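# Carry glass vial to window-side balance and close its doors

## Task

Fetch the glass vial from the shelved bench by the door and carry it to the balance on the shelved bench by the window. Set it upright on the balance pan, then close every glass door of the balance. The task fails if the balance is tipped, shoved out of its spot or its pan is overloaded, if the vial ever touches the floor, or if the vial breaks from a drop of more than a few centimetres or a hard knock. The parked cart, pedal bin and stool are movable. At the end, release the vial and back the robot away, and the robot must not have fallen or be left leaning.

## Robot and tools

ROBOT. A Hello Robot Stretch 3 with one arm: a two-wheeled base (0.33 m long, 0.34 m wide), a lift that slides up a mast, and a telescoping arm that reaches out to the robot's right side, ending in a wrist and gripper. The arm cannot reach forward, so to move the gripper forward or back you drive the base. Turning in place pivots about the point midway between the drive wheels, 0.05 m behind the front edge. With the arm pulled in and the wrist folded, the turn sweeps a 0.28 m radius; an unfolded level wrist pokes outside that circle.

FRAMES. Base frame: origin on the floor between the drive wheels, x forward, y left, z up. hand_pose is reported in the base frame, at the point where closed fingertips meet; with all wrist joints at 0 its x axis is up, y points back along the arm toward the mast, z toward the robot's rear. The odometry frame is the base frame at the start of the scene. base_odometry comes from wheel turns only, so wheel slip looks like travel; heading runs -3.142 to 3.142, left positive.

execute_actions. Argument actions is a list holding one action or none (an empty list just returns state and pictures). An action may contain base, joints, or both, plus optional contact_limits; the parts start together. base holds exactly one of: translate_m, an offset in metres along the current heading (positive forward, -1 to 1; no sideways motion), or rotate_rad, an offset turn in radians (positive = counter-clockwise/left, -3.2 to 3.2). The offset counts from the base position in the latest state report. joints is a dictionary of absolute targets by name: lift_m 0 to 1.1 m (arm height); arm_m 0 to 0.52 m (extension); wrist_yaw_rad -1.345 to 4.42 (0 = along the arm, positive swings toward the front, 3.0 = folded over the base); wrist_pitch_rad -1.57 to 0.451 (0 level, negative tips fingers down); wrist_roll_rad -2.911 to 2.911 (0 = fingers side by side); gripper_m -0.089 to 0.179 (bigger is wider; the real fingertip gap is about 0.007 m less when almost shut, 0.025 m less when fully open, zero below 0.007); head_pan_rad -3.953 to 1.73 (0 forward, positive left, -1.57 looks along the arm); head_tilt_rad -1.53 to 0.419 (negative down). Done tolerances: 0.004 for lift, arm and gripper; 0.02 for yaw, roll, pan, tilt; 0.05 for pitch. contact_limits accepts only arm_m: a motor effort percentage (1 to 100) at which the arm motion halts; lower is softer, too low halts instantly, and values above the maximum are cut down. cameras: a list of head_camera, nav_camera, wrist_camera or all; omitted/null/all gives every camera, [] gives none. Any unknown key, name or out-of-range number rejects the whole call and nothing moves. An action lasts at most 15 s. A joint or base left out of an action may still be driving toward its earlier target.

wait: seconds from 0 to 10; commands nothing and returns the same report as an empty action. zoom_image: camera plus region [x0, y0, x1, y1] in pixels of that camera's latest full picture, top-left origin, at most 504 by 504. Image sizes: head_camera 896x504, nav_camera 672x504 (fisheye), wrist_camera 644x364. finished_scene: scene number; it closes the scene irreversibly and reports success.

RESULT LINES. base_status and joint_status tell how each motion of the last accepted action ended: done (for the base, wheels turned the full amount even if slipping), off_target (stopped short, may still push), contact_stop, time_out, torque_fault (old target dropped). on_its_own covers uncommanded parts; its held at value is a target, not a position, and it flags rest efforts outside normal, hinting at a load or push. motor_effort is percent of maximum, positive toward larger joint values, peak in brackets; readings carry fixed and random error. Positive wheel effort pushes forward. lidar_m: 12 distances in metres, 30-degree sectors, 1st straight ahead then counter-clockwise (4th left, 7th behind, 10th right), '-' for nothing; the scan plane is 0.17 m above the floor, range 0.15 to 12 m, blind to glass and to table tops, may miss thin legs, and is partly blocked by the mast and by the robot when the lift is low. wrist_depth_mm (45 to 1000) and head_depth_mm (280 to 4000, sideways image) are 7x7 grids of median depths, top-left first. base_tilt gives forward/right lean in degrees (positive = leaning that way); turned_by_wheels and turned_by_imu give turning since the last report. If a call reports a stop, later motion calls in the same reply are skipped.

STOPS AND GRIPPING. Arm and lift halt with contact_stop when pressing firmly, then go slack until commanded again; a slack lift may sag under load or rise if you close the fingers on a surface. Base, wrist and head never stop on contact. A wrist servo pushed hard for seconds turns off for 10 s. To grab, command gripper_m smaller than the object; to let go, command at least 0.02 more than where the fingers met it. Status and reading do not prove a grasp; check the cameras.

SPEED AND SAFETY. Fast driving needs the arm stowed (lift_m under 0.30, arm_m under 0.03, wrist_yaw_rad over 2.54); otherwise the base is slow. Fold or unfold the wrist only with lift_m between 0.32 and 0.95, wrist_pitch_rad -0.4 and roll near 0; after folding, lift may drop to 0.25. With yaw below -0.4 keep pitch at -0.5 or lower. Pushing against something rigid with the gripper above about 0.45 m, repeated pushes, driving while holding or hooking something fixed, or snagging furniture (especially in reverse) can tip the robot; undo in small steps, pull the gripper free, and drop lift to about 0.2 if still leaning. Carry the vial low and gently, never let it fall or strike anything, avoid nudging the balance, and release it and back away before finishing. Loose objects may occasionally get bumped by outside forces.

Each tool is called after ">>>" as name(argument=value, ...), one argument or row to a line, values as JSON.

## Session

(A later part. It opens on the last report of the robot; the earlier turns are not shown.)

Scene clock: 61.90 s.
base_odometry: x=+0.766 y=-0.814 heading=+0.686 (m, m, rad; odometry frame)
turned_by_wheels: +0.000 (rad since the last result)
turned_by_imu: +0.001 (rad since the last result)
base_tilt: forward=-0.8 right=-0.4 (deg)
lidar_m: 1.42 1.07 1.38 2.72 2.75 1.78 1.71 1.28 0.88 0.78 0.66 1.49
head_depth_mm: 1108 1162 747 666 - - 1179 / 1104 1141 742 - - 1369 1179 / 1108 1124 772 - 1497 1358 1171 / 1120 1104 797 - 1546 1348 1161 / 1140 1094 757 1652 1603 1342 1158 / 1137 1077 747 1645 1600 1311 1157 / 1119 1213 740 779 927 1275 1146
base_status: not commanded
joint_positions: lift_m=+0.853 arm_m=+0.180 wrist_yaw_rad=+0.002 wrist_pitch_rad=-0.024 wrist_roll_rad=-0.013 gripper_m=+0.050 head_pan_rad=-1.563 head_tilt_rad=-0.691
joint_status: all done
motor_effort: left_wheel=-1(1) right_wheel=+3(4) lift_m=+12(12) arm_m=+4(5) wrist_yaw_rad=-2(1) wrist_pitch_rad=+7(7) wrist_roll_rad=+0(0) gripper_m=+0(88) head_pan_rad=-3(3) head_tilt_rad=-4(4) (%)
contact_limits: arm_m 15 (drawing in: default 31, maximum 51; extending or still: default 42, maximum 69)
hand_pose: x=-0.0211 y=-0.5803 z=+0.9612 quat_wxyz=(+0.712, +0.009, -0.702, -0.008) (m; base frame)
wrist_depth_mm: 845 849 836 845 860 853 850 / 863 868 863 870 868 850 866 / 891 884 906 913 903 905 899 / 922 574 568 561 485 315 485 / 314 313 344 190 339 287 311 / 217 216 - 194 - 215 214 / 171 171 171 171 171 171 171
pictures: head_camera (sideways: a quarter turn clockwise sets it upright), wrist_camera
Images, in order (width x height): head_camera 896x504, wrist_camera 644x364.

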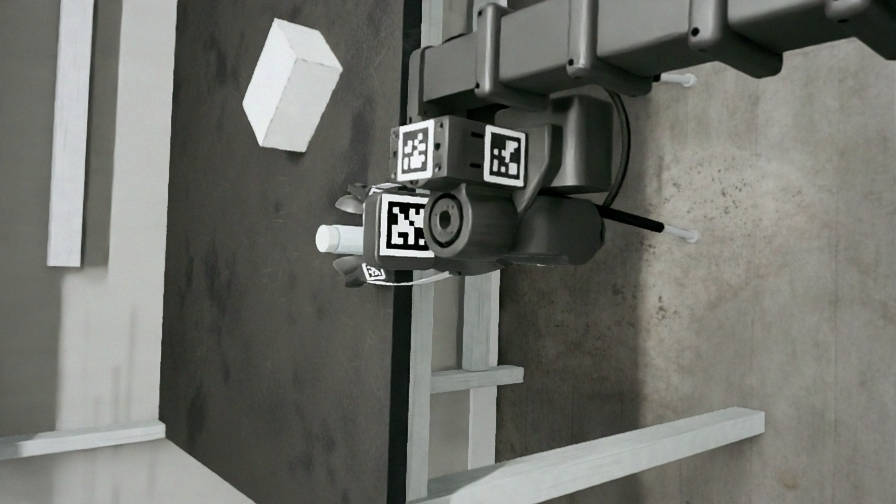

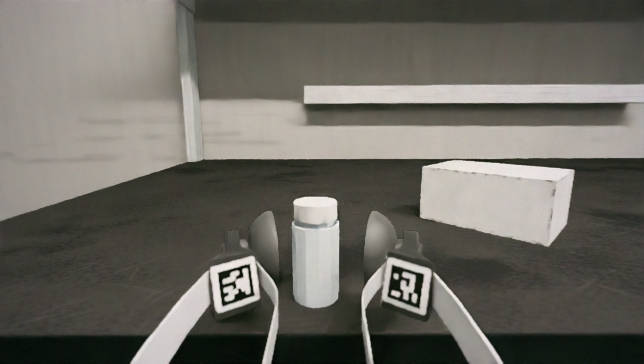

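>>> execute_actions(
  actions=[
    {"joints": {"gripper_m": 0.01}},
  ],
  cameras=["wrist_camera"],
)

>>> execute_actions(
  actions=[
    {"joints": {"lift_m": 0.89}},
  ],
  cameras=["head_camera", "wrist_camera"],
)

Scene clock: 64.50 s.
base_odometry: x=+0.766 y=-0.814 heading=+0.686 (m, m, rad; odometry frame)
turned_by_wheels: +0.000 (rad since the last result)
turned_by_imu: +0.001 (rad since the last result)
base_tilt: forward=-0.9 right=-0.4 (deg)
lidar_m: 1.42 1.07 1.39 2.72 2.75 1.77 1.70 1.28 0.88 0.77 0.66 1.49
head_depth_mm: 1109 1156 747 665 - - 1177 / 1105 1141 742 - - 1366 1176 / 1108 1122 770 - 1499 1365 1170 / 1128 1108 794 - 1548 1353 1167 / 1139 1092 753 1649 1611 1349 1158 / 1140 1078 748 1647 1595 1317 1155 / 1122 1215 740 779 928 1274 1152
base_status: not commanded
joint_positions: lift_m=+0.853 arm_m=+0.180 wrist_yaw_rad=+0.002 wrist_pitch_rad=-0.024 wrist_roll_rad=-0.013 gripper_m=+0.010 head_pan_rad=-1.563 head_tilt_rad=-0.691
joint_status: all done
motor_effort: left_wheel=-2(1) right_wheel=+3(3) lift_m=+12(12) arm_m=+4(4) wrist_yaw_rad=-1(1) wrist_pitch_rad=+7(7) wrist_roll_rad=+0(0) gripper_m=-1(90) head_pan_rad=-3(3) head_tilt_rad=-4(5) (%)
hand_pose: x=-0.0211 y=-0.5803 z=+0.9612 quat_wxyz=(+0.712, +0.009, -0.702, -0.008) (m; base frame)
wrist_depth_mm: 848 860 847 844 854 858 846 / 876 867 885 869 868 860 870 / 889 900 906 892 904 894 898 / 920 571 566 570 487 314 483 / 315 315 314 311 311 286 311 / 217 216 223 - 223 214 214 / 170 171 171 170 171 171 171
pictures: wrist_camera
Images, in order (width x height): wrist_camera 644x364.

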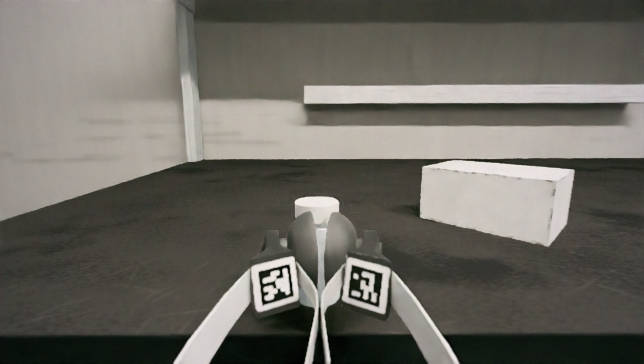

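Scene clock: 65.67 s.
base_odometry: x=+0.766 y=-0.814 heading=+0.686 (m, m, rad; odometry frame)
turned_by_wheels: +0.000 (rad since the last result)
turned_by_imu: +0.000 (rad since the last result)
base_tilt: forward=-0.9 right=-0.6 (deg)
lidar_m: 1.42 1.07 1.39 2.72 2.76 1.77 1.71 1.28 0.88 0.78 0.66 1.49
head_depth_mm: 1104 1160 751 - - 1357 1179 / 1106 1141 756 - 1543 1364 1172 / 1106 1123 842 - 1536 1363 1167 / 1125 1105 834 1650 1564 1355 1166 / 1137 1091 754 1647 1607 1346 1159 / 1141 1078 747 1648 1599 1316 1156 / 1123 1217 741 778 927 1272 1151
base_status: not commanded
joint_positions: lift_m=+0.889 arm_m=+0.180 wrist_yaw_rad=+0.002 wrist_pitch_rad=-0.024 wrist_roll_rad=-0.013 gripper_m=+0.010 head_pan_rad=-1.563 head_tilt_rad=-0.691
joint_status: all done
motor_effort: left_wheel=-2(2) right_wheel=+3(3) lift_m=+52(55) arm_m=+4(4) wrist_yaw_rad=-1(1) wrist_pitch_rad=+7(7) wrist_roll_rad=+0(0) gripper_m=+0(0) head_pan_rad=-4(3) head_tilt_rad=-4(4) (%)
hand_pose: x=-0.0211 y=-0.5803 z=+0.9977 quat_wxyz=(+0.712, +0.009, -0.702, -0.008) (m; base frame)
wrist_depth_mm: 836 843 844 844 852 839 857 / 878 876 865 871 874 868 880 / 898 895 891 901 912 899 893 / 926 915 739 758 751 740 740 / 936 418 414 454 359 305 413 / 290 289 296 - 297 286 284 / 220 220 220 204 219 219 220
pictures: head_camera (sideways: a quarter turn clockwise sets it upright), wrist_camera
Images, in order (width x height): head_camera 896x504, wrist_camera 644x364.

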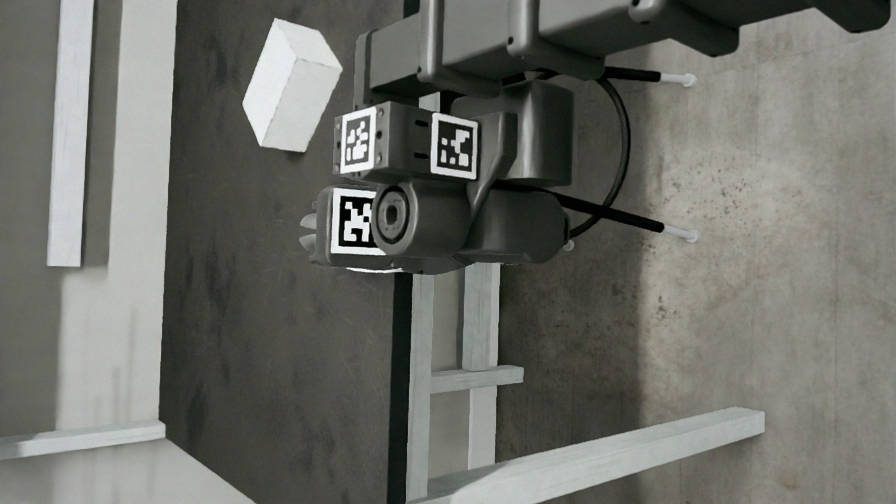

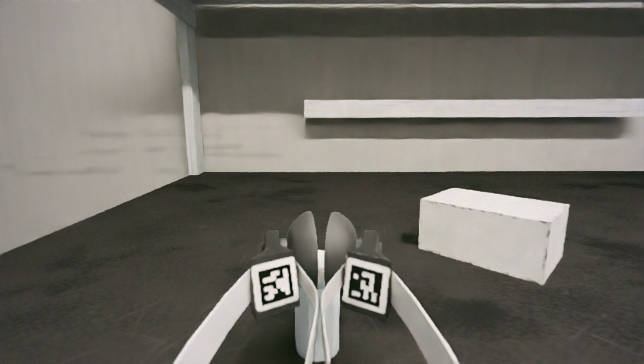

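>>> execute_actions(
  actions=[
    {"joints": {"gripper_m": 0.09, "lift_m": 0.853}},
  ],
  cameras=["wrist_camera"],
)

>>> execute_actions(
  actions=[
    {"joints": {"arm_m": 0.215}, "contact_limits": {"arm_m": 15}},
  ],
  cameras=["head_camera", "wrist_camera"],
)

Scene clock: 69.67 s.
base_odometry: x=+0.766 y=-0.814 heading=+0.686 (m, m, rad; odometry frame)
turned_by_wheels: +0.000 (rad since the last result)
turned_by_imu: +0.001 (rad since the last result)
base_tilt: forward=-0.8 right=-0.6 (deg)
lidar_m: 1.42 1.07 1.38 2.72 2.76 1.78 1.71 1.28 0.88 0.78 0.66 1.49
head_depth_mm: 1107 1163 747 665 - - 1174 / 1106 1145 742 - - 1367 1177 / 1105 1123 799 - 1509 1362 1169 / 1123 1108 795 - 1551 1351 1165 / 1139 1093 757 1650 1602 1347 1159 / 1143 1079 749 1651 1593 1317 1153 / 1124 1216 741 777 928 1274 1152
base_status: not commanded
joint_positions: lift_m=+0.854 arm_m=+0.180 wrist_yaw_rad=+0.002 wrist_pitch_rad=-0.024 wrist_roll_rad=-0.013 gripper_m=+0.090 head_pan_rad=-1.563 head_tilt_rad=-0.691
joint_status: all done
motor_effort: left_wheel=-2(2) right_wheel=+4(4) lift_m=+13(48) arm_m=+4(4) wrist_yaw_rad=-1(1) wrist_pitch_rad=+7(7) wrist_roll_rad=+0(0) gripper_m=+0(90) head_pan_rad=-3(4) head_tilt_rad=-4(5) (%)
hand_pose: x=-0.0211 y=-0.5803 z=+0.9622 quat_wxyz=(+0.712, +0.009, -0.702, -0.008) (m; base frame)
wrist_depth_mm: 846 838 843 839 843 853 861 / 872 879 861 864 856 856 868 / 891 894 886 895 898 896 898 / 926 585 574 572 493 315 485 / 318 318 347 192 336 288 314 / 219 218 218 194 218 217 217 / 170 171 170 170 171 170 171
pictures: wrist_camera
Images, in order (width x height): wrist_camera 644x364.

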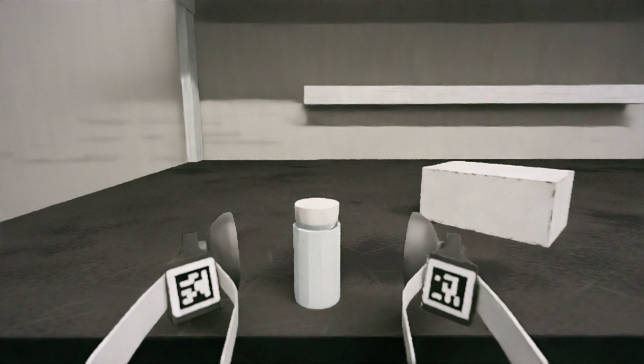

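Scene clock: 70.97 s.
base_odometry: x=+0.766 y=-0.814 heading=+0.686 (m, m, rad; odometry frame)
turned_by_wheels: +0.000 (rad since the last result)
turned_by_imu: +0.000 (rad since the last result)
base_tilt: forward=-0.9 right=-0.6 (deg)
lidar_m: 1.42 1.07 1.38 2.73 2.76 1.77 1.70 1.28 0.88 0.78 0.66 1.49
head_depth_mm: 1110 1161 749 694 - - 1179 / 1105 1142 747 - 1591 1362 1174 / 1106 1125 808 - 1541 1365 1170 / 1120 1109 800 - 1577 1349 1163 / 1140 1091 756 1650 1601 1349 1159 / 1138 1077 747 1640 1594 1316 1154 / 1121 1215 738 778 927 1277 1150
base_status: not commanded
joint_positions: lift_m=+0.854 arm_m=+0.215 wrist_yaw_rad=+0.002 wrist_pitch_rad=-0.024 wrist_roll_rad=-0.013 gripper_m=+0.090 head_pan_rad=-1.563 head_tilt_rad=-0.691
joint_status: all done
motor_effort: left_wheel=-2(1) right_wheel=+3(4) lift_m=+13(12) arm_m=+4(3) wrist_yaw_rad=-2(2) wrist_pitch_rad=+7(7) wrist_roll_rad=+0(0) gripper_m=+0(0) head_pan_rad=-4(4) head_tilt_rad=-4(4) (%)
contact_limits: arm_m 15 (drawing in: default 31, maximum 51; extending or still: default 42, maximum 69)
hand_pose: x=-0.0211 y=-0.6153 z=+0.9622 quat_wxyz=(+0.712, +0.009, -0.702, -0.008) (m; base frame)
wrist_depth_mm: 822 822 814 819 818 819 812 / 854 830 841 835 843 829 836 / 856 871 872 867 880 867 879 / 888 579 572 570 491 291 482 / 317 316 345 268 315 274 266 / 218 218 218 156 217 217 216 / 167 166 166 159 166 166 166
pictures: head_camera (sideways: a quarter turn clockwise sets it upright), wrist_camera
Images, in order (width x height): head_camera 896x504, wrist_camera 644x364.

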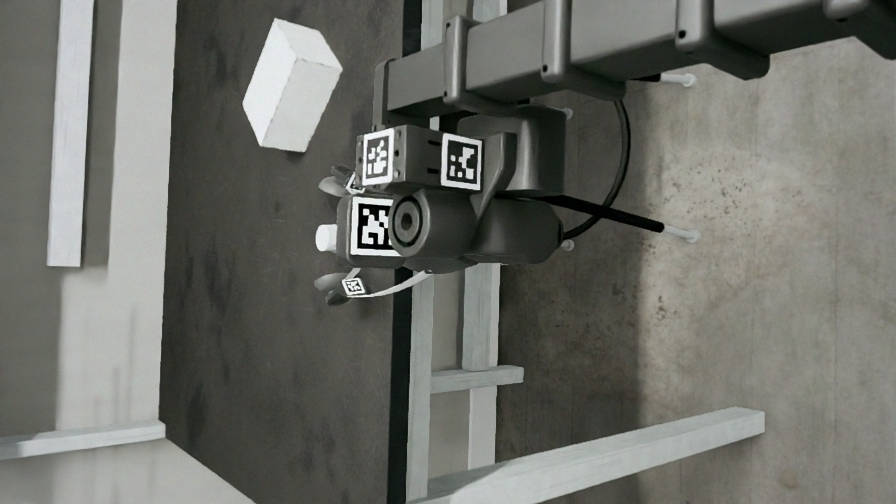

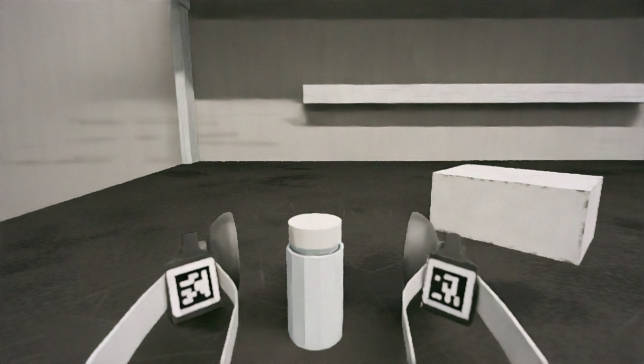

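>>> execute_actions(
  actions=[
    {"joints": {"lift_m": 0.844, "gripper_m": 0.045}},
  ],
  cameras=["head_camera", "wrist_camera"],
)

Scene clock: 73.60 s.
base_odometry: x=+0.766 y=-0.814 heading=+0.686 (m, m, rad; odometry frame)
turned_by_wheels: +0.000 (rad since the last result)
turned_by_imu: +0.001 (rad since the last result)
base_tilt: forward=-0.9 right=-0.5 (deg)
lidar_m: 1.42 1.07 1.39 2.72 2.76 1.78 1.71 1.28 0.88 0.78 0.66 1.49
head_depth_mm: 1108 1152 747 723 - - 1157 / 1105 1143 741 - 1588 1359 1171 / 1104 1121 802 - 1532 1358 1168 / 1121 1107 797 - 1564 1354 1163 / 1137 1093 754 1646 1603 1345 1159 / 1142 1080 748 1647 1592 1314 1156 / 1122 1214 741 779 929 1274 1153
base_status: not commanded
joint_positions: lift_m=+0.845 arm_m=+0.215 wrist_yaw_rad=+0.002 wrist_pitch_rad=-0.024 wrist_roll_rad=-0.013 gripper_m=+0.045 head_pan_rad=-1.563 head_tilt_rad=-0.691
joint_status: all done
motor_effort: left_wheel=-1(1) right_wheel=+3(3) lift_m=+13(13) arm_m=+4(4) wrist_yaw_rad=-1(1) wrist_pitch_rad=+7(7) wrist_roll_rad=+0(0) gripper_m=+0(90) head_pan_rad=-3(3) head_tilt_rad=-5(4) (%)
hand_pose: x=-0.0211 y=-0.6153 z=+0.9532 quat_wxyz=(+0.712, +0.009, -0.702, -0.008) (m; base frame)
wrist_depth_mm: 820 823 817 808 819 811 812 / 832 843 841 843 843 834 824 / 848 862 863 867 858 881 851 / 888 536 531 529 454 282 392 / 292 291 318 151 310 265 253 / 201 200 - 153 199 199 199 / 153 153 153 152 153 152 152
pictures: head_camera (sideways: a quarter turn clockwise sets it upright), wrist_camera
Images, in order (width x height): head_camera 896x504, wrist_camera 644x364.

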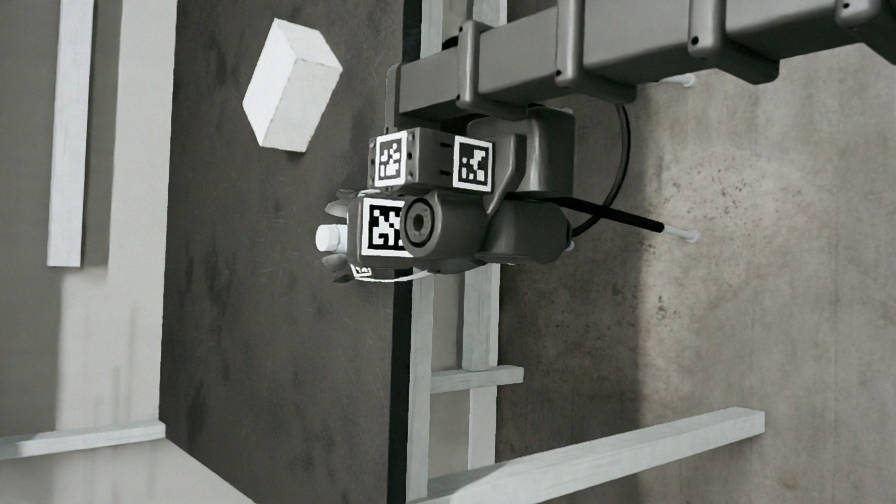

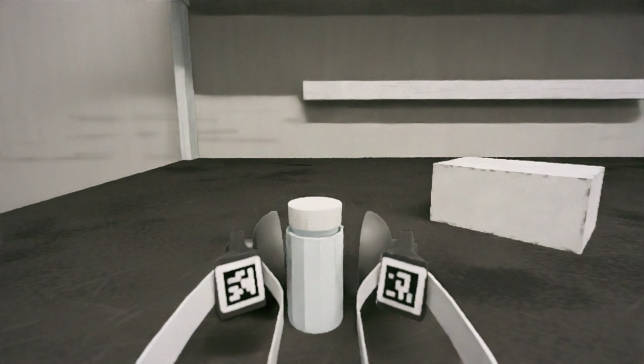

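>>> execute_actions(
  actions=[
    {"joints": {"gripper_m": 0.005}},
  ],
  cameras=["wrist_camera"],
)

Scene clock: 76.80 s.
base_odometry: x=+0.766 y=-0.814 heading=+0.686 (m, m, rad; odometry frame)
turned_by_wheels: +0.000 (rad since the last result)
turned_by_imu: +0.001 (rad since the last result)
base_tilt: forward=-0.9 right=-0.6 (deg)
lidar_m: 1.42 1.07 1.38 2.72 2.76 1.78 1.71 1.28 0.88 0.78 0.66 1.49
head_depth_mm: 1108 1158 746 723 - - 1157 / 1106 1141 740 - 1581 1369 1176 / 1105 1123 803 - 1538 1364 1167 / 1123 1108 797 1645 1569 1352 1164 / 1137 1089 753 1643 1606 1348 1157 / 1137 1080 748 1635 1595 1318 1156 / 1112 1220 740 780 928 1278 1150
base_status: not commanded
joint_positions: lift_m=+0.845 arm_m=+0.215 wrist_yaw_rad=+0.002 wrist_pitch_rad=-0.024 wrist_roll_rad=-0.013 gripper_m=+0.006 head_pan_rad=-1.563 head_tilt_rad=-0.691
joint_status: all done
motor_effort: left_wheel=-2(2) right_wheel=+4(3) lift_m=+12(13) arm_m=+4(4) wrist_yaw_rad=+0(1) wrist_pitch_rad=+7(7) wrist_roll_rad=+0(0) gripper_m=-10(91) head_pan_rad=-4(3) head_tilt_rad=-4(4) (%)
hand_pose: x=-0.0211 y=-0.6153 z=+0.9532 quat_wxyz=(+0.712, +0.009, -0.702, -0.008) (m; base frame)
wrist_depth_mm: 817 811 817 817 815 813 826 / 844 836 850 831 824 824 829 / 870 855 867 871 873 864 876 / 881 531 526 525 454 281 392 / 292 290 316 149 309 264 254 / 201 200 213 152 205 199 199 / 153 153 153 152 152 152 152
pictures: wrist_camera
Images, in order (width x height): wrist_camera 644x364.

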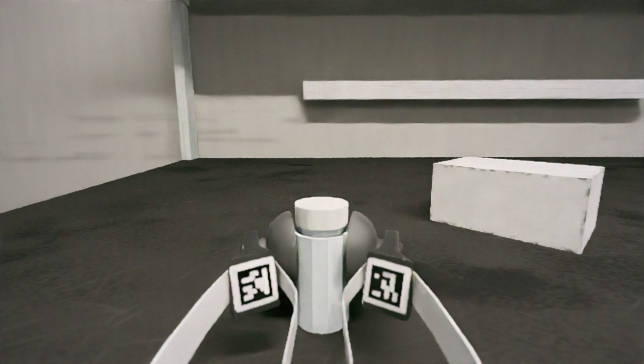

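>>> execute_actions(
  actions=[
    {"joints": {"gripper_m": -0.012}},
  ],
  cameras=[],
)

>>> execute_actions(
  actions=[
    {"joints": {"lift_m": 0.875}},
  ],
  cameras=["wrist_camera"],
)

Scene clock: 78.67 s.
base_odometry: x=+0.766 y=-0.814 heading=+0.686 (m, m, rad; odometry frame)
turned_by_wheels: +0.000 (rad since the last result)
turned_by_imu: +0.000 (rad since the last result)
base_tilt: forward=-0.8 right=-0.5 (deg)
lidar_m: 1.42 1.07 1.39 2.72 2.76 1.78 1.71 1.28 0.88 0.77 0.66 1.49
head_depth_mm: 1105 1161 747 724 - - 1153 / 1105 1139 745 - 1574 1368 1171 / 1106 1125 800 - 1541 1361 1173 / 1121 1106 796 1647 1567 1349 1168 / 1138 1089 755 1644 1613 1347 1159 / 1137 1079 746 1634 1590 1314 1152 / 1123 1216 741 777 929 1279 1148
base_status: not commanded
joint_positions: lift_m=+0.845 arm_m=+0.215 wrist_yaw_rad=+0.002 wrist_pitch_rad=-0.024 wrist_roll_rad=-0.013 gripper_m=-0.011 head_pan_rad=-1.563 head_tilt_rad=-0.691
joint_status: all done
motor_effort: left_wheel=-2(1) right_wheel=+4(3) lift_m=+12(12) arm_m=+4(4) wrist_yaw_rad=-1(1) wrist_pitch_rad=+7(7) wrist_roll_rad=+0(0) gripper_m=-16(82) head_pan_rad=-2(3) head_tilt_rad=-4(5) (%)
hand_pose: x=-0.0211 y=-0.6153 z=+0.9532 quat_wxyz=(+0.712, +0.009, -0.702, -0.008) (m; base frame)
wrist_depth_mm: 815 814 814 815 824 826 825 / 843 844 839 835 836 832 834 / 858 861 872 859 855 884 888 / 882 531 528 527 448 282 392 / 293 291 320 149 310 264 254 / 201 201 213 152 212 199 199 / 153 153 153 152 152 152 152
pictures: none
No camera images: the call's "cameras" was empty. Leave "cameras" out to get every camera's image.

Scene clock: 79.73 s.
base_odometry: x=+0.766 y=-0.814 heading=+0.686 (m, m, rad; odometry frame)
turned_by_wheels: +0.000 (rad since the last result)
turned_by_imu: +0.000 (rad since the last result)
base_tilt: forward=-0.8 right=-0.5 (deg)
lidar_m: 1.42 1.07 1.38 2.73 2.76 1.78 1.71 1.28 0.88 0.78 0.66 1.49
head_depth_mm: 1106 1160 750 - - - 1182 / 1106 1143 754 - 1583 1366 1170 / 1105 1124 845 - 1542 1358 1173 / 1122 1110 834 1653 1570 1351 1164 / 1138 1089 754 1649 1602 1351 1163 / 1139 1079 746 1647 1584 1314 1158 / 1123 1220 741 777 925 1272 1148
base_status: not commanded
joint_positions: lift_m=+0.874 arm_m=+0.215 wrist_yaw_rad=+0.002 wrist_pitch_rad=-0.024 wrist_roll_rad=-0.013 gripper_m=-0.011 head_pan_rad=-1.563 head_tilt_rad=-0.691
joint_status: all done
motor_effort: left_wheel=-1(1) right_wheel=+3(3) lift_m=+52(54) arm_m=+4(4) wrist_yaw_rad=-1(2) wrist_pitch_rad=+7(7) wrist_roll_rad=+0(0) gripper_m=-16(16) head_pan_rad=-2(4) head_tilt_rad=-5(4) (%)
hand_pose: x=-0.0211 y=-0.6153 z=+0.9827 quat_wxyz=(+0.712, +0.009, -0.702, -0.008) (m; base frame)
wrist_depth_mm: 806 813 822 808 810 827 823 / 841 833 831 840 843 837 852 / 866 863 858 874 868 876 862 / 885 873 679 671 666 669 660 / 377 376 414 148 340 280 314 / 259 260 273 152 274 256 256 / 198 197 197 188 197 196 196
pictures: wrist_camera
Images, in order (width x height): wrist_camera 644x364.

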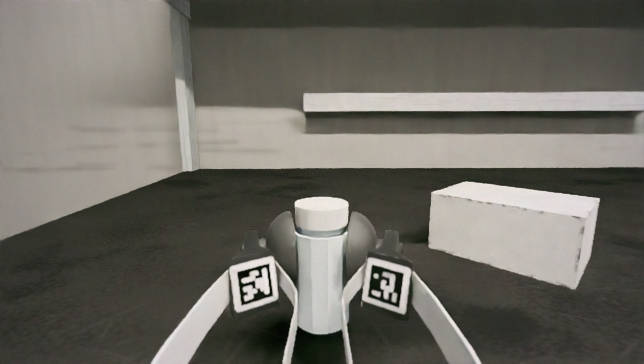

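>>> execute_actions(
  actions=[
    {"joints": {"lift_m": 0.96, "arm_m": 0.0, "head_pan_rad": 0.0, "head_tilt_rad": -0.3}},
  ],
  cameras=[],
)

>>> execute_actions(
  actions=[
    {"base": {"rotate_rad": 1.72}, "joints": {"wrist_yaw_rad": 1.57}},
  ],
)

Scene clock: 95.00 s.
base_odometry: x=+0.766 y=-0.814 heading=+0.686 (m, m, rad; odometry frame)
turned_by_wheels: +0.000 (rad since the last result)
turned_by_imu: +0.001 (rad since the last result)
base_tilt: forward=-0.8 right=-0.7 (deg)
lidar_m: 1.42 1.07 1.39 2.72 2.76 1.78 1.71 1.28 0.88 0.78 0.66 1.49
head_depth_mm: 1220 1294 1375 1467 1567 1685 1499 / 1217 1286 1374 1458 1565 1680 1489 / 1213 1283 1362 1455 1556 1671 1493 / 1207 1279 1355 1449 1552 1652 1468 / 1218 1300 1373 1458 1561 1668 1468 / 1219 1286 1367 1453 1559 1668 1460 / 1196 1260 1320 1346 1365 1391 1367
base_status: not commanded
joint_positions: lift_m=+0.959 arm_m=+0.003 wrist_yaw_rad=+0.001 wrist_pitch_rad=-0.024 wrist_roll_rad=-0.013 gripper_m=-0.011 head_pan_rad=-0.007 head_tilt_rad=-0.310
joint_status: all done
joint sent to its limit — the command would take arm_m past its lower limit, so that joint was sent only as far as its limit.
motor_effort: left_wheel=-2(2) right_wheel=+3(4) lift_m=+52(54) arm_m=-4(5) wrist_yaw_rad=-1(1) wrist_pitch_rad=+7(7) wrist_roll_rad=+0(0) gripper_m=-15(16) head_pan_rad=+3(44) head_tilt_rad=+6(33) (%)
hand_pose: x=-0.0212 y=-0.4031 z=+1.0677 quat_wxyz=(+0.712, +0.009, -0.702, -0.008) (m; base frame)
wrist_depth_mm: - - 800 856 853 864 861 / - - - - - - - / - - - - - - - / - - - - - - - / - - 675 148 511 561 616 / - 427 455 153 451 422 422 / 399 407 406 406 404 407 409
pictures: none
No camera images: the call's "cameras" was empty. Leave "cameras" out to get every camera's image.

Scene clock: 98.67 s.
base_odometry: x=+0.766 y=-0.814 heading=+2.406 (m, m, rad; odometry frame)
turned_by_wheels: +1.720 (rad since the last result)
turned_by_imu: +1.699 (rad since the last result)
base_tilt: forward=-0.9 right=-0.5 (deg)
lidar_m: 2.76 2.16 1.72 1.71 1.58 0.78 0.68 0.66 1.44 1.07 1.07 1.81
head_depth_mm: 2802 2980 3112 3334 2667 1917 1491 / 2859 3024 3182 3401 2630 1908 1486 / 2879 3061 3174 3408 2615 1893 1485 / 2913 3103 3227 3461 2593 1891 1468 / 2971 3124 3108 3535 2552 1874 1469 / 3030 3191 3313 3545 2535 1870 1461 / 3050 3227 3394 3591 2540 1845 1452
base_status: done
joint_positions: lift_m=+0.959 arm_m=+0.002 wrist_yaw_rad=+1.568 wrist_pitch_rad=-0.024 wrist_roll_rad=-0.013 gripper_m=-0.011 head_pan_rad=-0.007 head_tilt_rad=-0.310
joint_status: all done
motor_effort: left_wheel=-2(5) right_wheel=+3(5) lift_m=+52(52) arm_m=-4(4) wrist_yaw_rad=+2(6) wrist_pitch_rad=+7(7) wrist_roll_rad=+0(0) gripper_m=-16(16) head_pan_rad=+3(3) head_tilt_rad=+6(6) (%)
hand_pose: x=+0.2342 y=-0.1482 z=+1.0677 quat_wxyz=(+0.510, +0.502, -0.491, +0.497) (m; base frame)
wrist_depth_mm: - - - - - - - / - - - - - - - / - - - - - - - / - - - - - - - / - - - 148 - - - / - - - 153 - - - / - - - - - - -
pictures: head_camera (sideways: a quarter turn clockwise sets it upright), nav_camera (sideways: a quarter turn counterclockwise sets it upright), wrist_camera
Images, in order (width x height): head_camera 896x504, nav_camera 672x504, wrist_camera 644x364.

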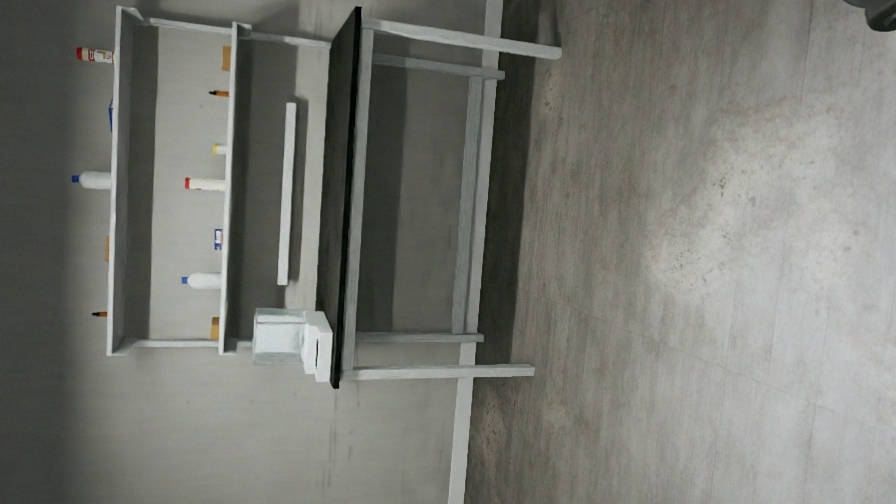

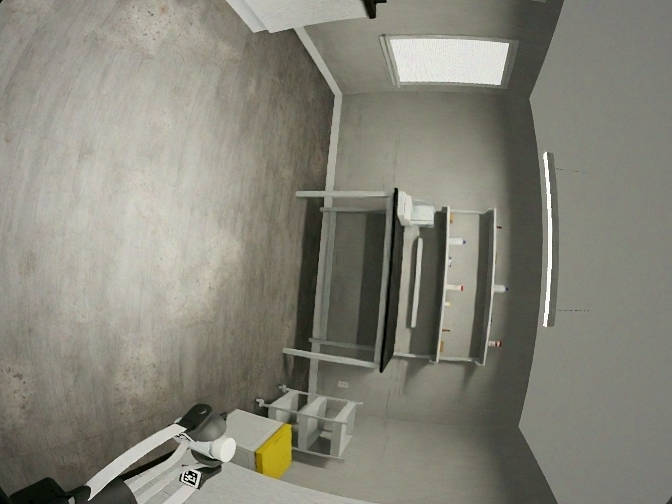

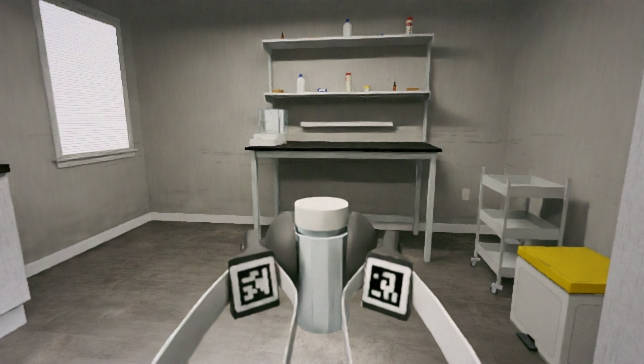

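>>> execute_actions(
  actions=[
    {"base": {"translate_m": 1.0}},
  ],
  cameras=[],
)

>>> execute_actions(
  actions=[
    {"base": {"translate_m": 1.0}, "joints": {"head_tilt_rad": -0.4, "head_pan_rad": 0.25}},
  ],
)

Scene clock: 110.63 s.
base_odometry: x=+0.025 y=-0.143 heading=+2.406 (m, m, rad; odometry frame)
turned_by_wheels: +0.000 (rad since the last result)
turned_by_imu: +0.006 (rad since the last result)
base_tilt: forward=-0.9 right=-0.4 (deg)
lidar_m: 1.77 2.63 1.59 1.57 1.71 1.87 1.64 1.97 1.13 1.13 1.24 1.82
head_depth_mm: 1984 2105 2218 2392 2498 1923 1496 / 2005 2130 2272 2424 2497 1914 1492 / 2022 2173 2267 2445 2488 1890 1491 / 2061 2181 2284 2486 2529 1882 1473 / 2081 2204 2152 2499 2521 1881 1461 / 2104 2250 1840 2432 2425 1852 1458 / 2151 2268 2424 2569 2539 1840 1452
base_status: done
joint_positions: lift_m=+0.959 arm_m=+0.002 wrist_yaw_rad=+1.568 wrist_pitch_rad=-0.024 wrist_roll_rad=-0.013 gripper_m=-0.011 head_pan_rad=-0.007 head_tilt_rad=-0.310
joint_status: not commanded
motor_effort: left_wheel=-2(3) right_wheel=+2(6) lift_m=+52(52) arm_m=-4(4) wrist_yaw_rad=+2(3) wrist_pitch_rad=+7(7) wrist_roll_rad=+0(0) gripper_m=-16(17) head_pan_rad=+3(3) head_tilt_rad=+5(5) (%)
hand_pose: x=+0.2342 y=-0.1482 z=+1.0677 quat_wxyz=(+0.510, +0.502, -0.491, +0.497) (m; base frame)
wrist_depth_mm: - - - - - - - / - - - - - - - / - - - - - - - / - - - - - - - / - - - 148 - - - / - - - 153 - - - / - - - - - - -
pictures: none
No camera images: the call's "cameras" was empty. Leave "cameras" out to get every camera's image.

Scene clock: 121.60 s.
base_odometry: x=-0.716 y=+0.528 heading=+2.406 (m, m, rad; odometry frame)
turned_by_wheels: +0.000 (rad since the last result)
turned_by_imu: +0.006 (rad since the last result)
base_tilt: forward=-0.9 right=-0.6 (deg)
lidar_m: 1.31 0.82 2.07 1.51 1.56 2.39 2.64 1.59 1.25 1.24 1.11 1.32
head_depth_mm: 1145 1221 1293 1027 696 1575 1394 / 1141 1266 1355 1015 722 1622 1389 / 1229 1315 1395 1002 750 1644 1381 / 1248 1319 998 918 780 1656 1374 / 1331 1400 1053 836 1804 1703 1367 / 1373 1481 1589 834 926 1584 1152 / 1431 1554 1682 1773 1947 1614 1352
base_status: done
joint_positions: lift_m=+0.959 arm_m=+0.002 wrist_yaw_rad=+1.568 wrist_pitch_rad=-0.024 wrist_roll_rad=-0.013 gripper_m=-0.011 head_pan_rad=+0.243 head_tilt_rad=-0.395
joint_status: all done
motor_effort: left_wheel=-2(3) right_wheel=+3(7) lift_m=+52(52) arm_m=-4(4) wrist_yaw_rad=+2(3) wrist_pitch_rad=+7(7) wrist_roll_rad=+0(0) gripper_m=-16(16) head_pan_rad=+4(24) head_tilt_rad=-3(14) (%)
hand_pose: x=+0.2342 y=-0.1482 z=+1.0677 quat_wxyz=(+0.510, +0.502, -0.491, +0.497) (m; base frame)
wrist_depth_mm: - - - - - - - / - - - - - - - / - - - - - - - / - 740 960 - - - - / 677 648 667 148 671 609 610 / - - - 152 585 563 545 / - - - - - - -
pictures: head_camera (sideways: a quarter turn clockwise sets it upright), nav_camera (sideways: a quarter turn counterclockwise sets it upright), wrist_camera
Images, in order (width x height): head_camera 896x504, nav_camera 672x504, wrist_camera 644x364.

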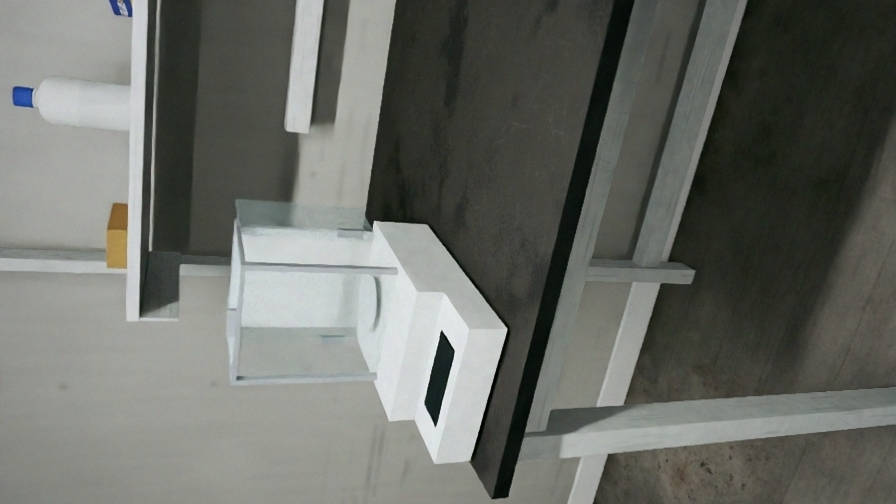

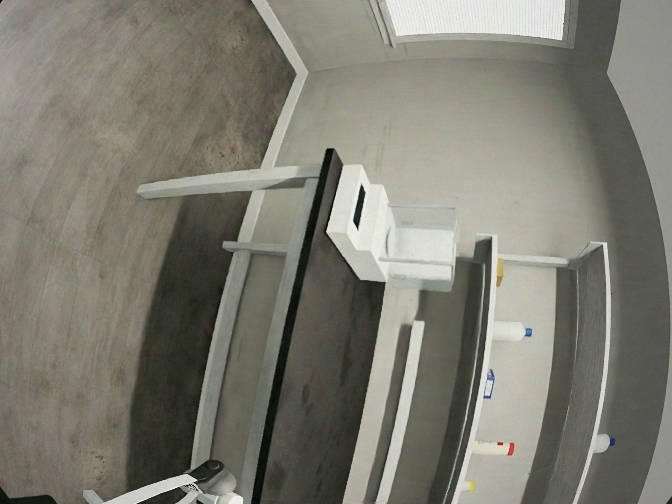

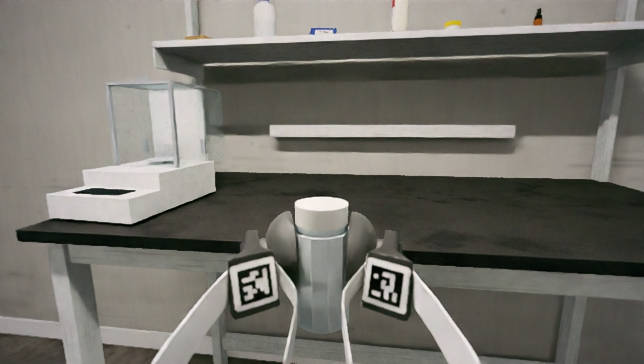

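>>> zoom_image(
  camera="head_camera",
  region=[200, 170, 530, 500],
)

Region (200, 170, 530, 500) of head_camera's 896x504 image, scaled by 1.527, with more detail than that image has.

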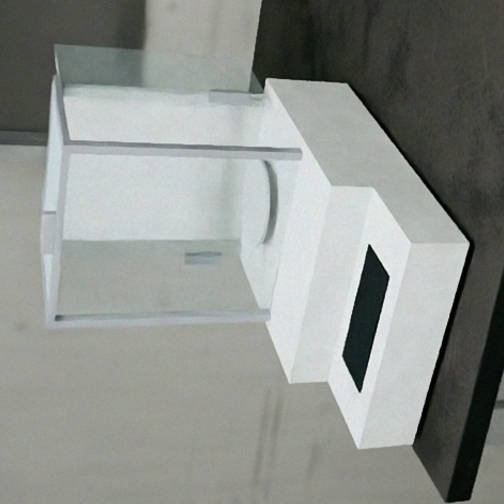

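>>> execute_actions(
  actions=[
    {"base": {"translate_m": 0.39}},
  ],
  cameras=[],
)

>>> execute_actions(
  actions=[
    {"base": {"rotate_rad": 1.43}, "joints": {"head_pan_rad": -0.9, "head_tilt_rad": -0.5}},
  ],
)

Scene clock: 145.07 s.
base_odometry: x=-1.006 y=+0.790 heading=+2.405 (m, m, rad; odometry frame)
turned_by_wheels: +0.000 (rad since the last result)
turned_by_imu: +0.003 (rad since the last result)
base_tilt: forward=-0.9 right=-0.5 (deg)
lidar_m: 0.92 1.01 0.52 2.00 1.87 2.32 3.63 1.70 1.32 0.98 1.16 0.93
head_depth_mm: 812 879 915 971 690 520 416 / 671 907 954 1005 685 517 414 / 871 945 1014 1001 680 514 413 / 895 983 1060 991 673 511 409 / 869 982 621 658 615 507 408 / 975 1066 642 642 544 504 406 / 1041 1123 1215 710 508 469 404
base_status: done
joint_positions: lift_m=+0.959 arm_m=+0.002 wrist_yaw_rad=+1.568 wrist_pitch_rad=-0.024 wrist_roll_rad=-0.013 gripper_m=-0.011 head_pan_rad=+0.243 head_tilt_rad=-0.395
joint_status: not commanded
motor_effort: left_wheel=-2(4) right_wheel=+3(6) lift_m=+52(52) arm_m=-4(4) wrist_yaw_rad=+2(1) wrist_pitch_rad=+7(7) wrist_roll_rad=+0(0) gripper_m=-16(16) head_pan_rad=+4(4) head_tilt_rad=-3(2) (%)
hand_pose: x=+0.2342 y=-0.1482 z=+1.0677 quat_wxyz=(+0.510, +0.502, -0.491, +0.497) (m; base frame)
wrist_depth_mm: 968 758 768 755 766 793 765 / 544 905 914 885 854 819 800 / 565 951 935 897 858 835 801 / 551 830 980 932 906 858 829 / 422 529 678 149 668 608 606 / 401 425 453 153 449 424 419 / 326 326 322 310 324 323 324
pictures: none
No camera images: the call's "cameras" was empty. Leave "cameras" out to get every camera's image.

Scene clock: 148.27 s.
base_odometry: x=-1.006 y=+0.790 heading=-2.448 (m, m, rad; odometry frame)
turned_by_wheels: +1.430 (rad since the last result)
turned_by_imu: +1.413 (rad since the last result)
base_tilt: forward=-0.9 right=-0.4 (deg)
lidar_m: 2.00 1.63 1.96 3.11 1.87 1.37 1.32 0.98 0.96 0.92 0.96 0.52
head_depth_mm: 879 951 1019 820 598 483 377 / 822 928 636 689 594 497 - / 750 654 662 601 576 478 - / 1092 1161 1260 594 531 474 - / 1186 1272 1421 590 502 458 1290 / 1288 1413 1581 626 524 705 808 / 1415 1570 1774 1963 570 290 1208
base_status: done
joint_positions: lift_m=+0.959 arm_m=+0.002 wrist_yaw_rad=+1.568 wrist_pitch_rad=-0.024 wrist_roll_rad=-0.013 gripper_m=-0.011 head_pan_rad=-0.893 head_tilt_rad=-0.494
joint_status: all done
motor_effort: left_wheel=-2(6) right_wheel=+2(8) lift_m=+52(52) arm_m=-4(4) wrist_yaw_rad=+3(2) wrist_pitch_rad=+7(7) wrist_roll_rad=+0(0) gripper_m=-17(15) head_pan_rad=-3(40) head_tilt_rad=-3(16) (%)
hand_pose: x=+0.2342 y=-0.1482 z=+1.0677 quat_wxyz=(+0.510, +0.502, -0.491, +0.497) (m; base frame)
wrist_depth_mm: - - - - - - - / - - - - - - - / - - - - - - - / - - - - - - - / - - - 148 - 408 335 / - - - 152 416 306 272 / - - - - - 258 234
pictures: head_camera (sideways: a quarter turn clockwise sets it upright), nav_camera (sideways: a quarter turn counterclockwise sets it upright), wrist_camera
Images, in order (width x height): head_camera 896x504, nav_camera 672x504, wrist_camera 644x364.

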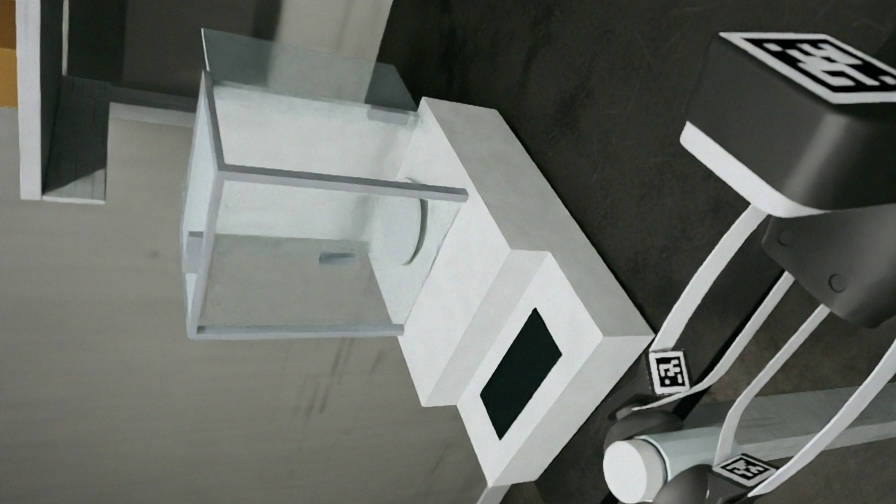

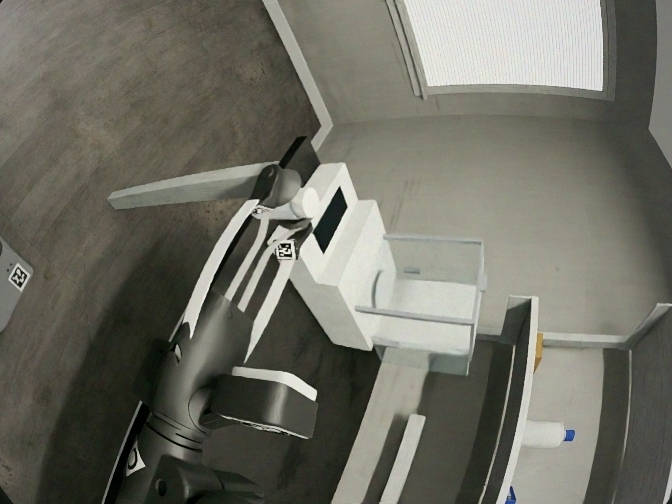

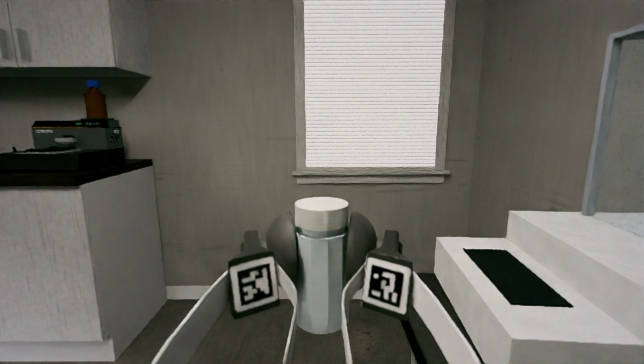

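>>> execute_actions(
  actions=[
    {"base": {"translate_m": -0.06}, "joints": {"lift_m": 0.98}},
  ],
  cameras=[],
)

>>> execute_actions(
  actions=[
    {"joints": {"arm_m": 0.38, "head_pan_rad": -1.0, "head_tilt_rad": -0.45}, "contact_limits": {"arm_m": 15}},
  ],
  cameras=["head_camera", "wrist_camera"],
)

Scene clock: 152.93 s.
base_odometry: x=-0.959 y=+0.828 heading=-2.448 (m, m, rad; odometry frame)
turned_by_wheels: +0.000 (rad since the last result)
turned_by_imu: +0.001 (rad since the last result)
base_tilt: forward=-0.8 right=-0.6 (deg)
lidar_m: 2.05 1.68 2.05 3.15 1.79 1.32 1.26 0.92 0.96 0.92 0.96 0.57
head_depth_mm: 877 949 1022 821 597 484 391 / 903 1009 1085 814 593 - - / 803 648 671 685 590 494 - / 1091 1124 722 608 585 475 - / 1184 1284 1396 588 550 459 1303 / 1290 1402 1569 617 525 1412 1240 / 1415 1572 1769 653 570 751 887
base_status: done
joint_positions: lift_m=+0.979 arm_m=+0.002 wrist_yaw_rad=+1.568 wrist_pitch_rad=-0.024 wrist_roll_rad=-0.013 gripper_m=-0.011 head_pan_rad=-0.893 head_tilt_rad=-0.494
joint_status: all done
motor_effort: left_wheel=-2(6) right_wheel=+3(7) lift_m=+52(53) arm_m=-4(4) wrist_yaw_rad=+2(2) wrist_pitch_rad=+7(7) wrist_roll_rad=+0(0) gripper_m=-15(16) head_pan_rad=-3(3) head_tilt_rad=-3(3) (%)
hand_pose: x=+0.2342 y=-0.1482 z=+1.0877 quat_wxyz=(+0.510, +0.502, -0.491, +0.497) (m; base frame)
wrist_depth_mm: - - - - - - - / - - - - - - - / - - - - - - - / - - - - - - - / - - - 149 - 426 395 / - - - 153 395 340 288 / - - - - 389 296 290
pictures: none
No camera images: the call's "cameras" was empty. Leave "cameras" out to get every camera's image.

Scene clock: 156.90 s.
base_odometry: x=-0.959 y=+0.828 heading=-2.448 (m, m, rad; odometry frame)
turned_by_wheels: +0.000 (rad since the last result)
turned_by_imu: +0.001 (rad since the last result)
base_tilt: forward=-0.8 right=-0.5 (deg)
lidar_m: 2.06 1.67 2.04 3.14 1.78 1.31 1.26 0.92 0.96 0.92 0.96 0.57
head_depth_mm: 845 916 978 830 628 486 395 / 888 967 1040 806 622 483 394 / 801 1022 1105 817 618 480 392 / 850 1048 668 679 614 477 400 / 1050 1129 723 603 583 474 1213 / 1160 1246 1391 626 539 472 1265 / 1242 1361 1517 629 523 499 1232
base_status: not commanded
joint_positions: lift_m=+0.979 arm_m=+0.380 wrist_yaw_rad=+1.568 wrist_pitch_rad=-0.024 wrist_roll_rad=-0.013 gripper_m=-0.011 head_pan_rad=-0.993 head_tilt_rad=-0.458
joint_status: all done
motor_effort: left_wheel=-1(2) right_wheel=+3(4) lift_m=+52(52) arm_m=+4(5) wrist_yaw_rad=+2(2) wrist_pitch_rad=+7(7) wrist_roll_rad=+0(0) gripper_m=-15(16) head_pan_rad=-3(15) head_tilt_rad=+4(6) (%)
contact_limits: arm_m 15 (drawing in: default 31, maximum 51; extending or still: default 42, maximum 69)
hand_pose: x=+0.2342 y=-0.5254 z=+1.0877 quat_wxyz=(+0.510, +0.502, -0.491, +0.497) (m; base frame)
wrist_depth_mm: - - - - - 828 567 / - - - - - 872 593 / - - - - - 889 593 / - - - - - 884 593 / - - 430 148 - 884 526 / - 328 291 152 459 458 454 / - 295 288 281 277 353 350
pictures: head_camera (sideways: a quarter turn clockwise sets it upright), wrist_camera
Images, in order (width x height): head_camera 896x504, wrist_camera 644x364.

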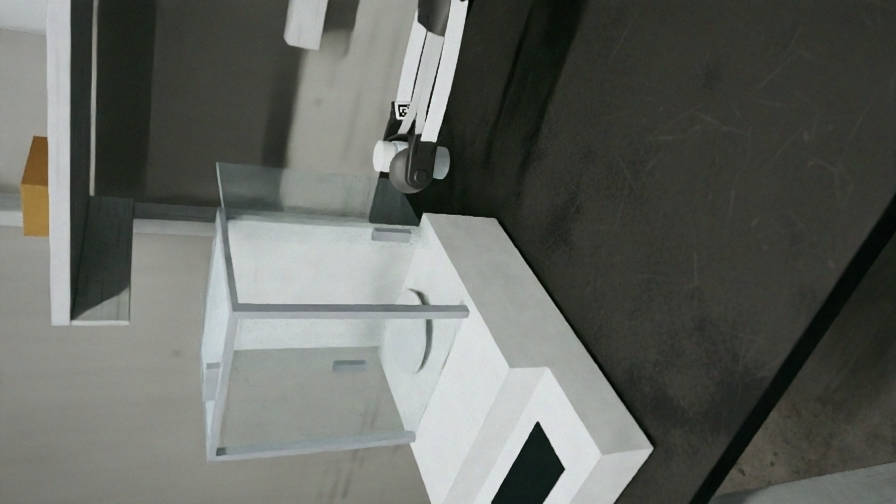

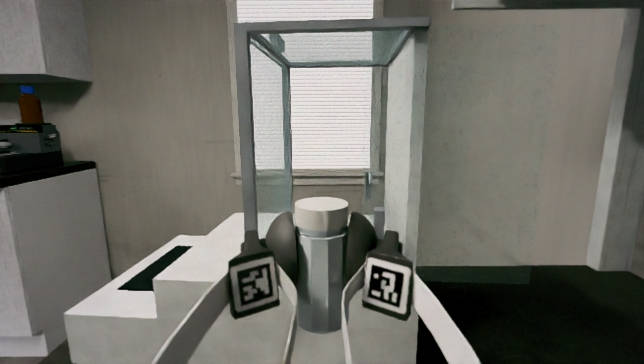

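>>> zoom_image(
  camera="wrist_camera",
  region=[200, 0, 564, 364],
)

Region (200, 0, 564, 364) of wrist_camera's 644x364 image, scaled by 1.385.

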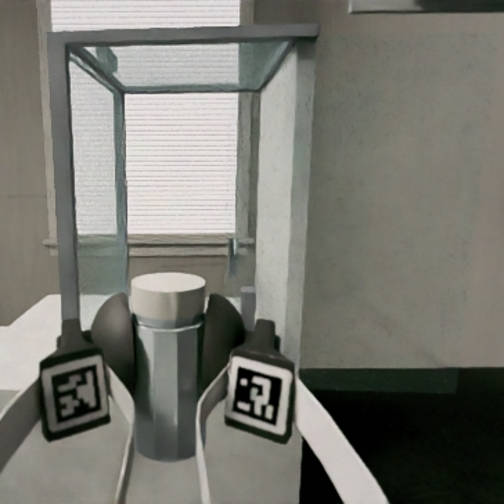

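>>> execute_actions(
  actions=[
    {"base": {"rotate_rad": -0.075}, "joints": {"arm_m": 0.37}},
  ],
  cameras=["head_camera", "wrist_camera"],
)

Scene clock: 165.77 s.
base_odometry: x=-0.959 y=+0.828 heading=-2.523 (m, m, rad; odometry frame)
turned_by_wheels: -0.075 (rad since the last result)
turned_by_imu: -0.073 (rad since the last result)
base_tilt: forward=-0.7 right=-0.6 (deg)
lidar_m: 2.06 1.68 1.90 3.03 1.94 1.31 1.25 0.92 0.98 0.92 0.94 0.57
head_depth_mm: 675 902 956 832 627 485 396 / 755 944 1018 825 624 483 394 / 888 994 1071 780 618 481 392 / 849 1011 1103 772 614 477 391 / 837 1071 681 660 608 475 410 / 1070 1135 747 623 557 472 1212 / 1151 1242 1368 619 522 470 1297
base_status: done
joint_positions: lift_m=+0.979 arm_m=+0.370 wrist_yaw_rad=+1.568 wrist_pitch_rad=-0.024 wrist_roll_rad=-0.013 gripper_m=-0.011 head_pan_rad=-0.993 head_tilt_rad=-0.458
joint_status: all done
motor_effort: left_wheel=+2(4) right_wheel=+0(2) lift_m=+52(52) arm_m=-4(5) wrist_yaw_rad=+2(2) wrist_pitch_rad=+7(7) wrist_roll_rad=+0(0) gripper_m=-15(14) head_pan_rad=-3(3) head_tilt_rad=+4(4) (%)
hand_pose: x=+0.2342 y=-0.5159 z=+1.0877 quat_wxyz=(+0.510, +0.502, -0.491, +0.497) (m; base frame)
wrist_depth_mm: - - - - - 695 502 / - - - - - 787 511 / - - - - - 795 530 / - - - - - 800 539 / - - 395 148 - 752 553 / - 328 311 153 494 458 457 / - 324 322 323 336 351 349
pictures: head_camera (sideways: a quarter turn clockwise sets it upright), wrist_camera
Images, in order (width x height): head_camera 896x504, wrist_camera 644x364.

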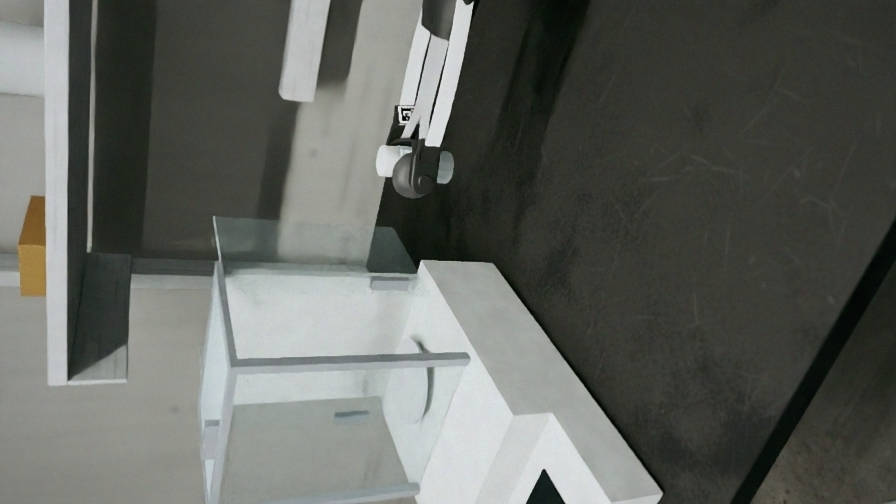

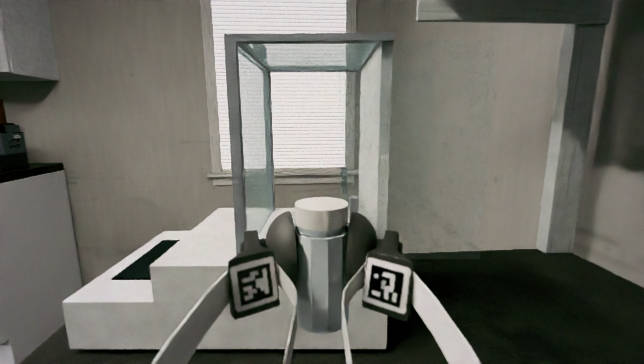

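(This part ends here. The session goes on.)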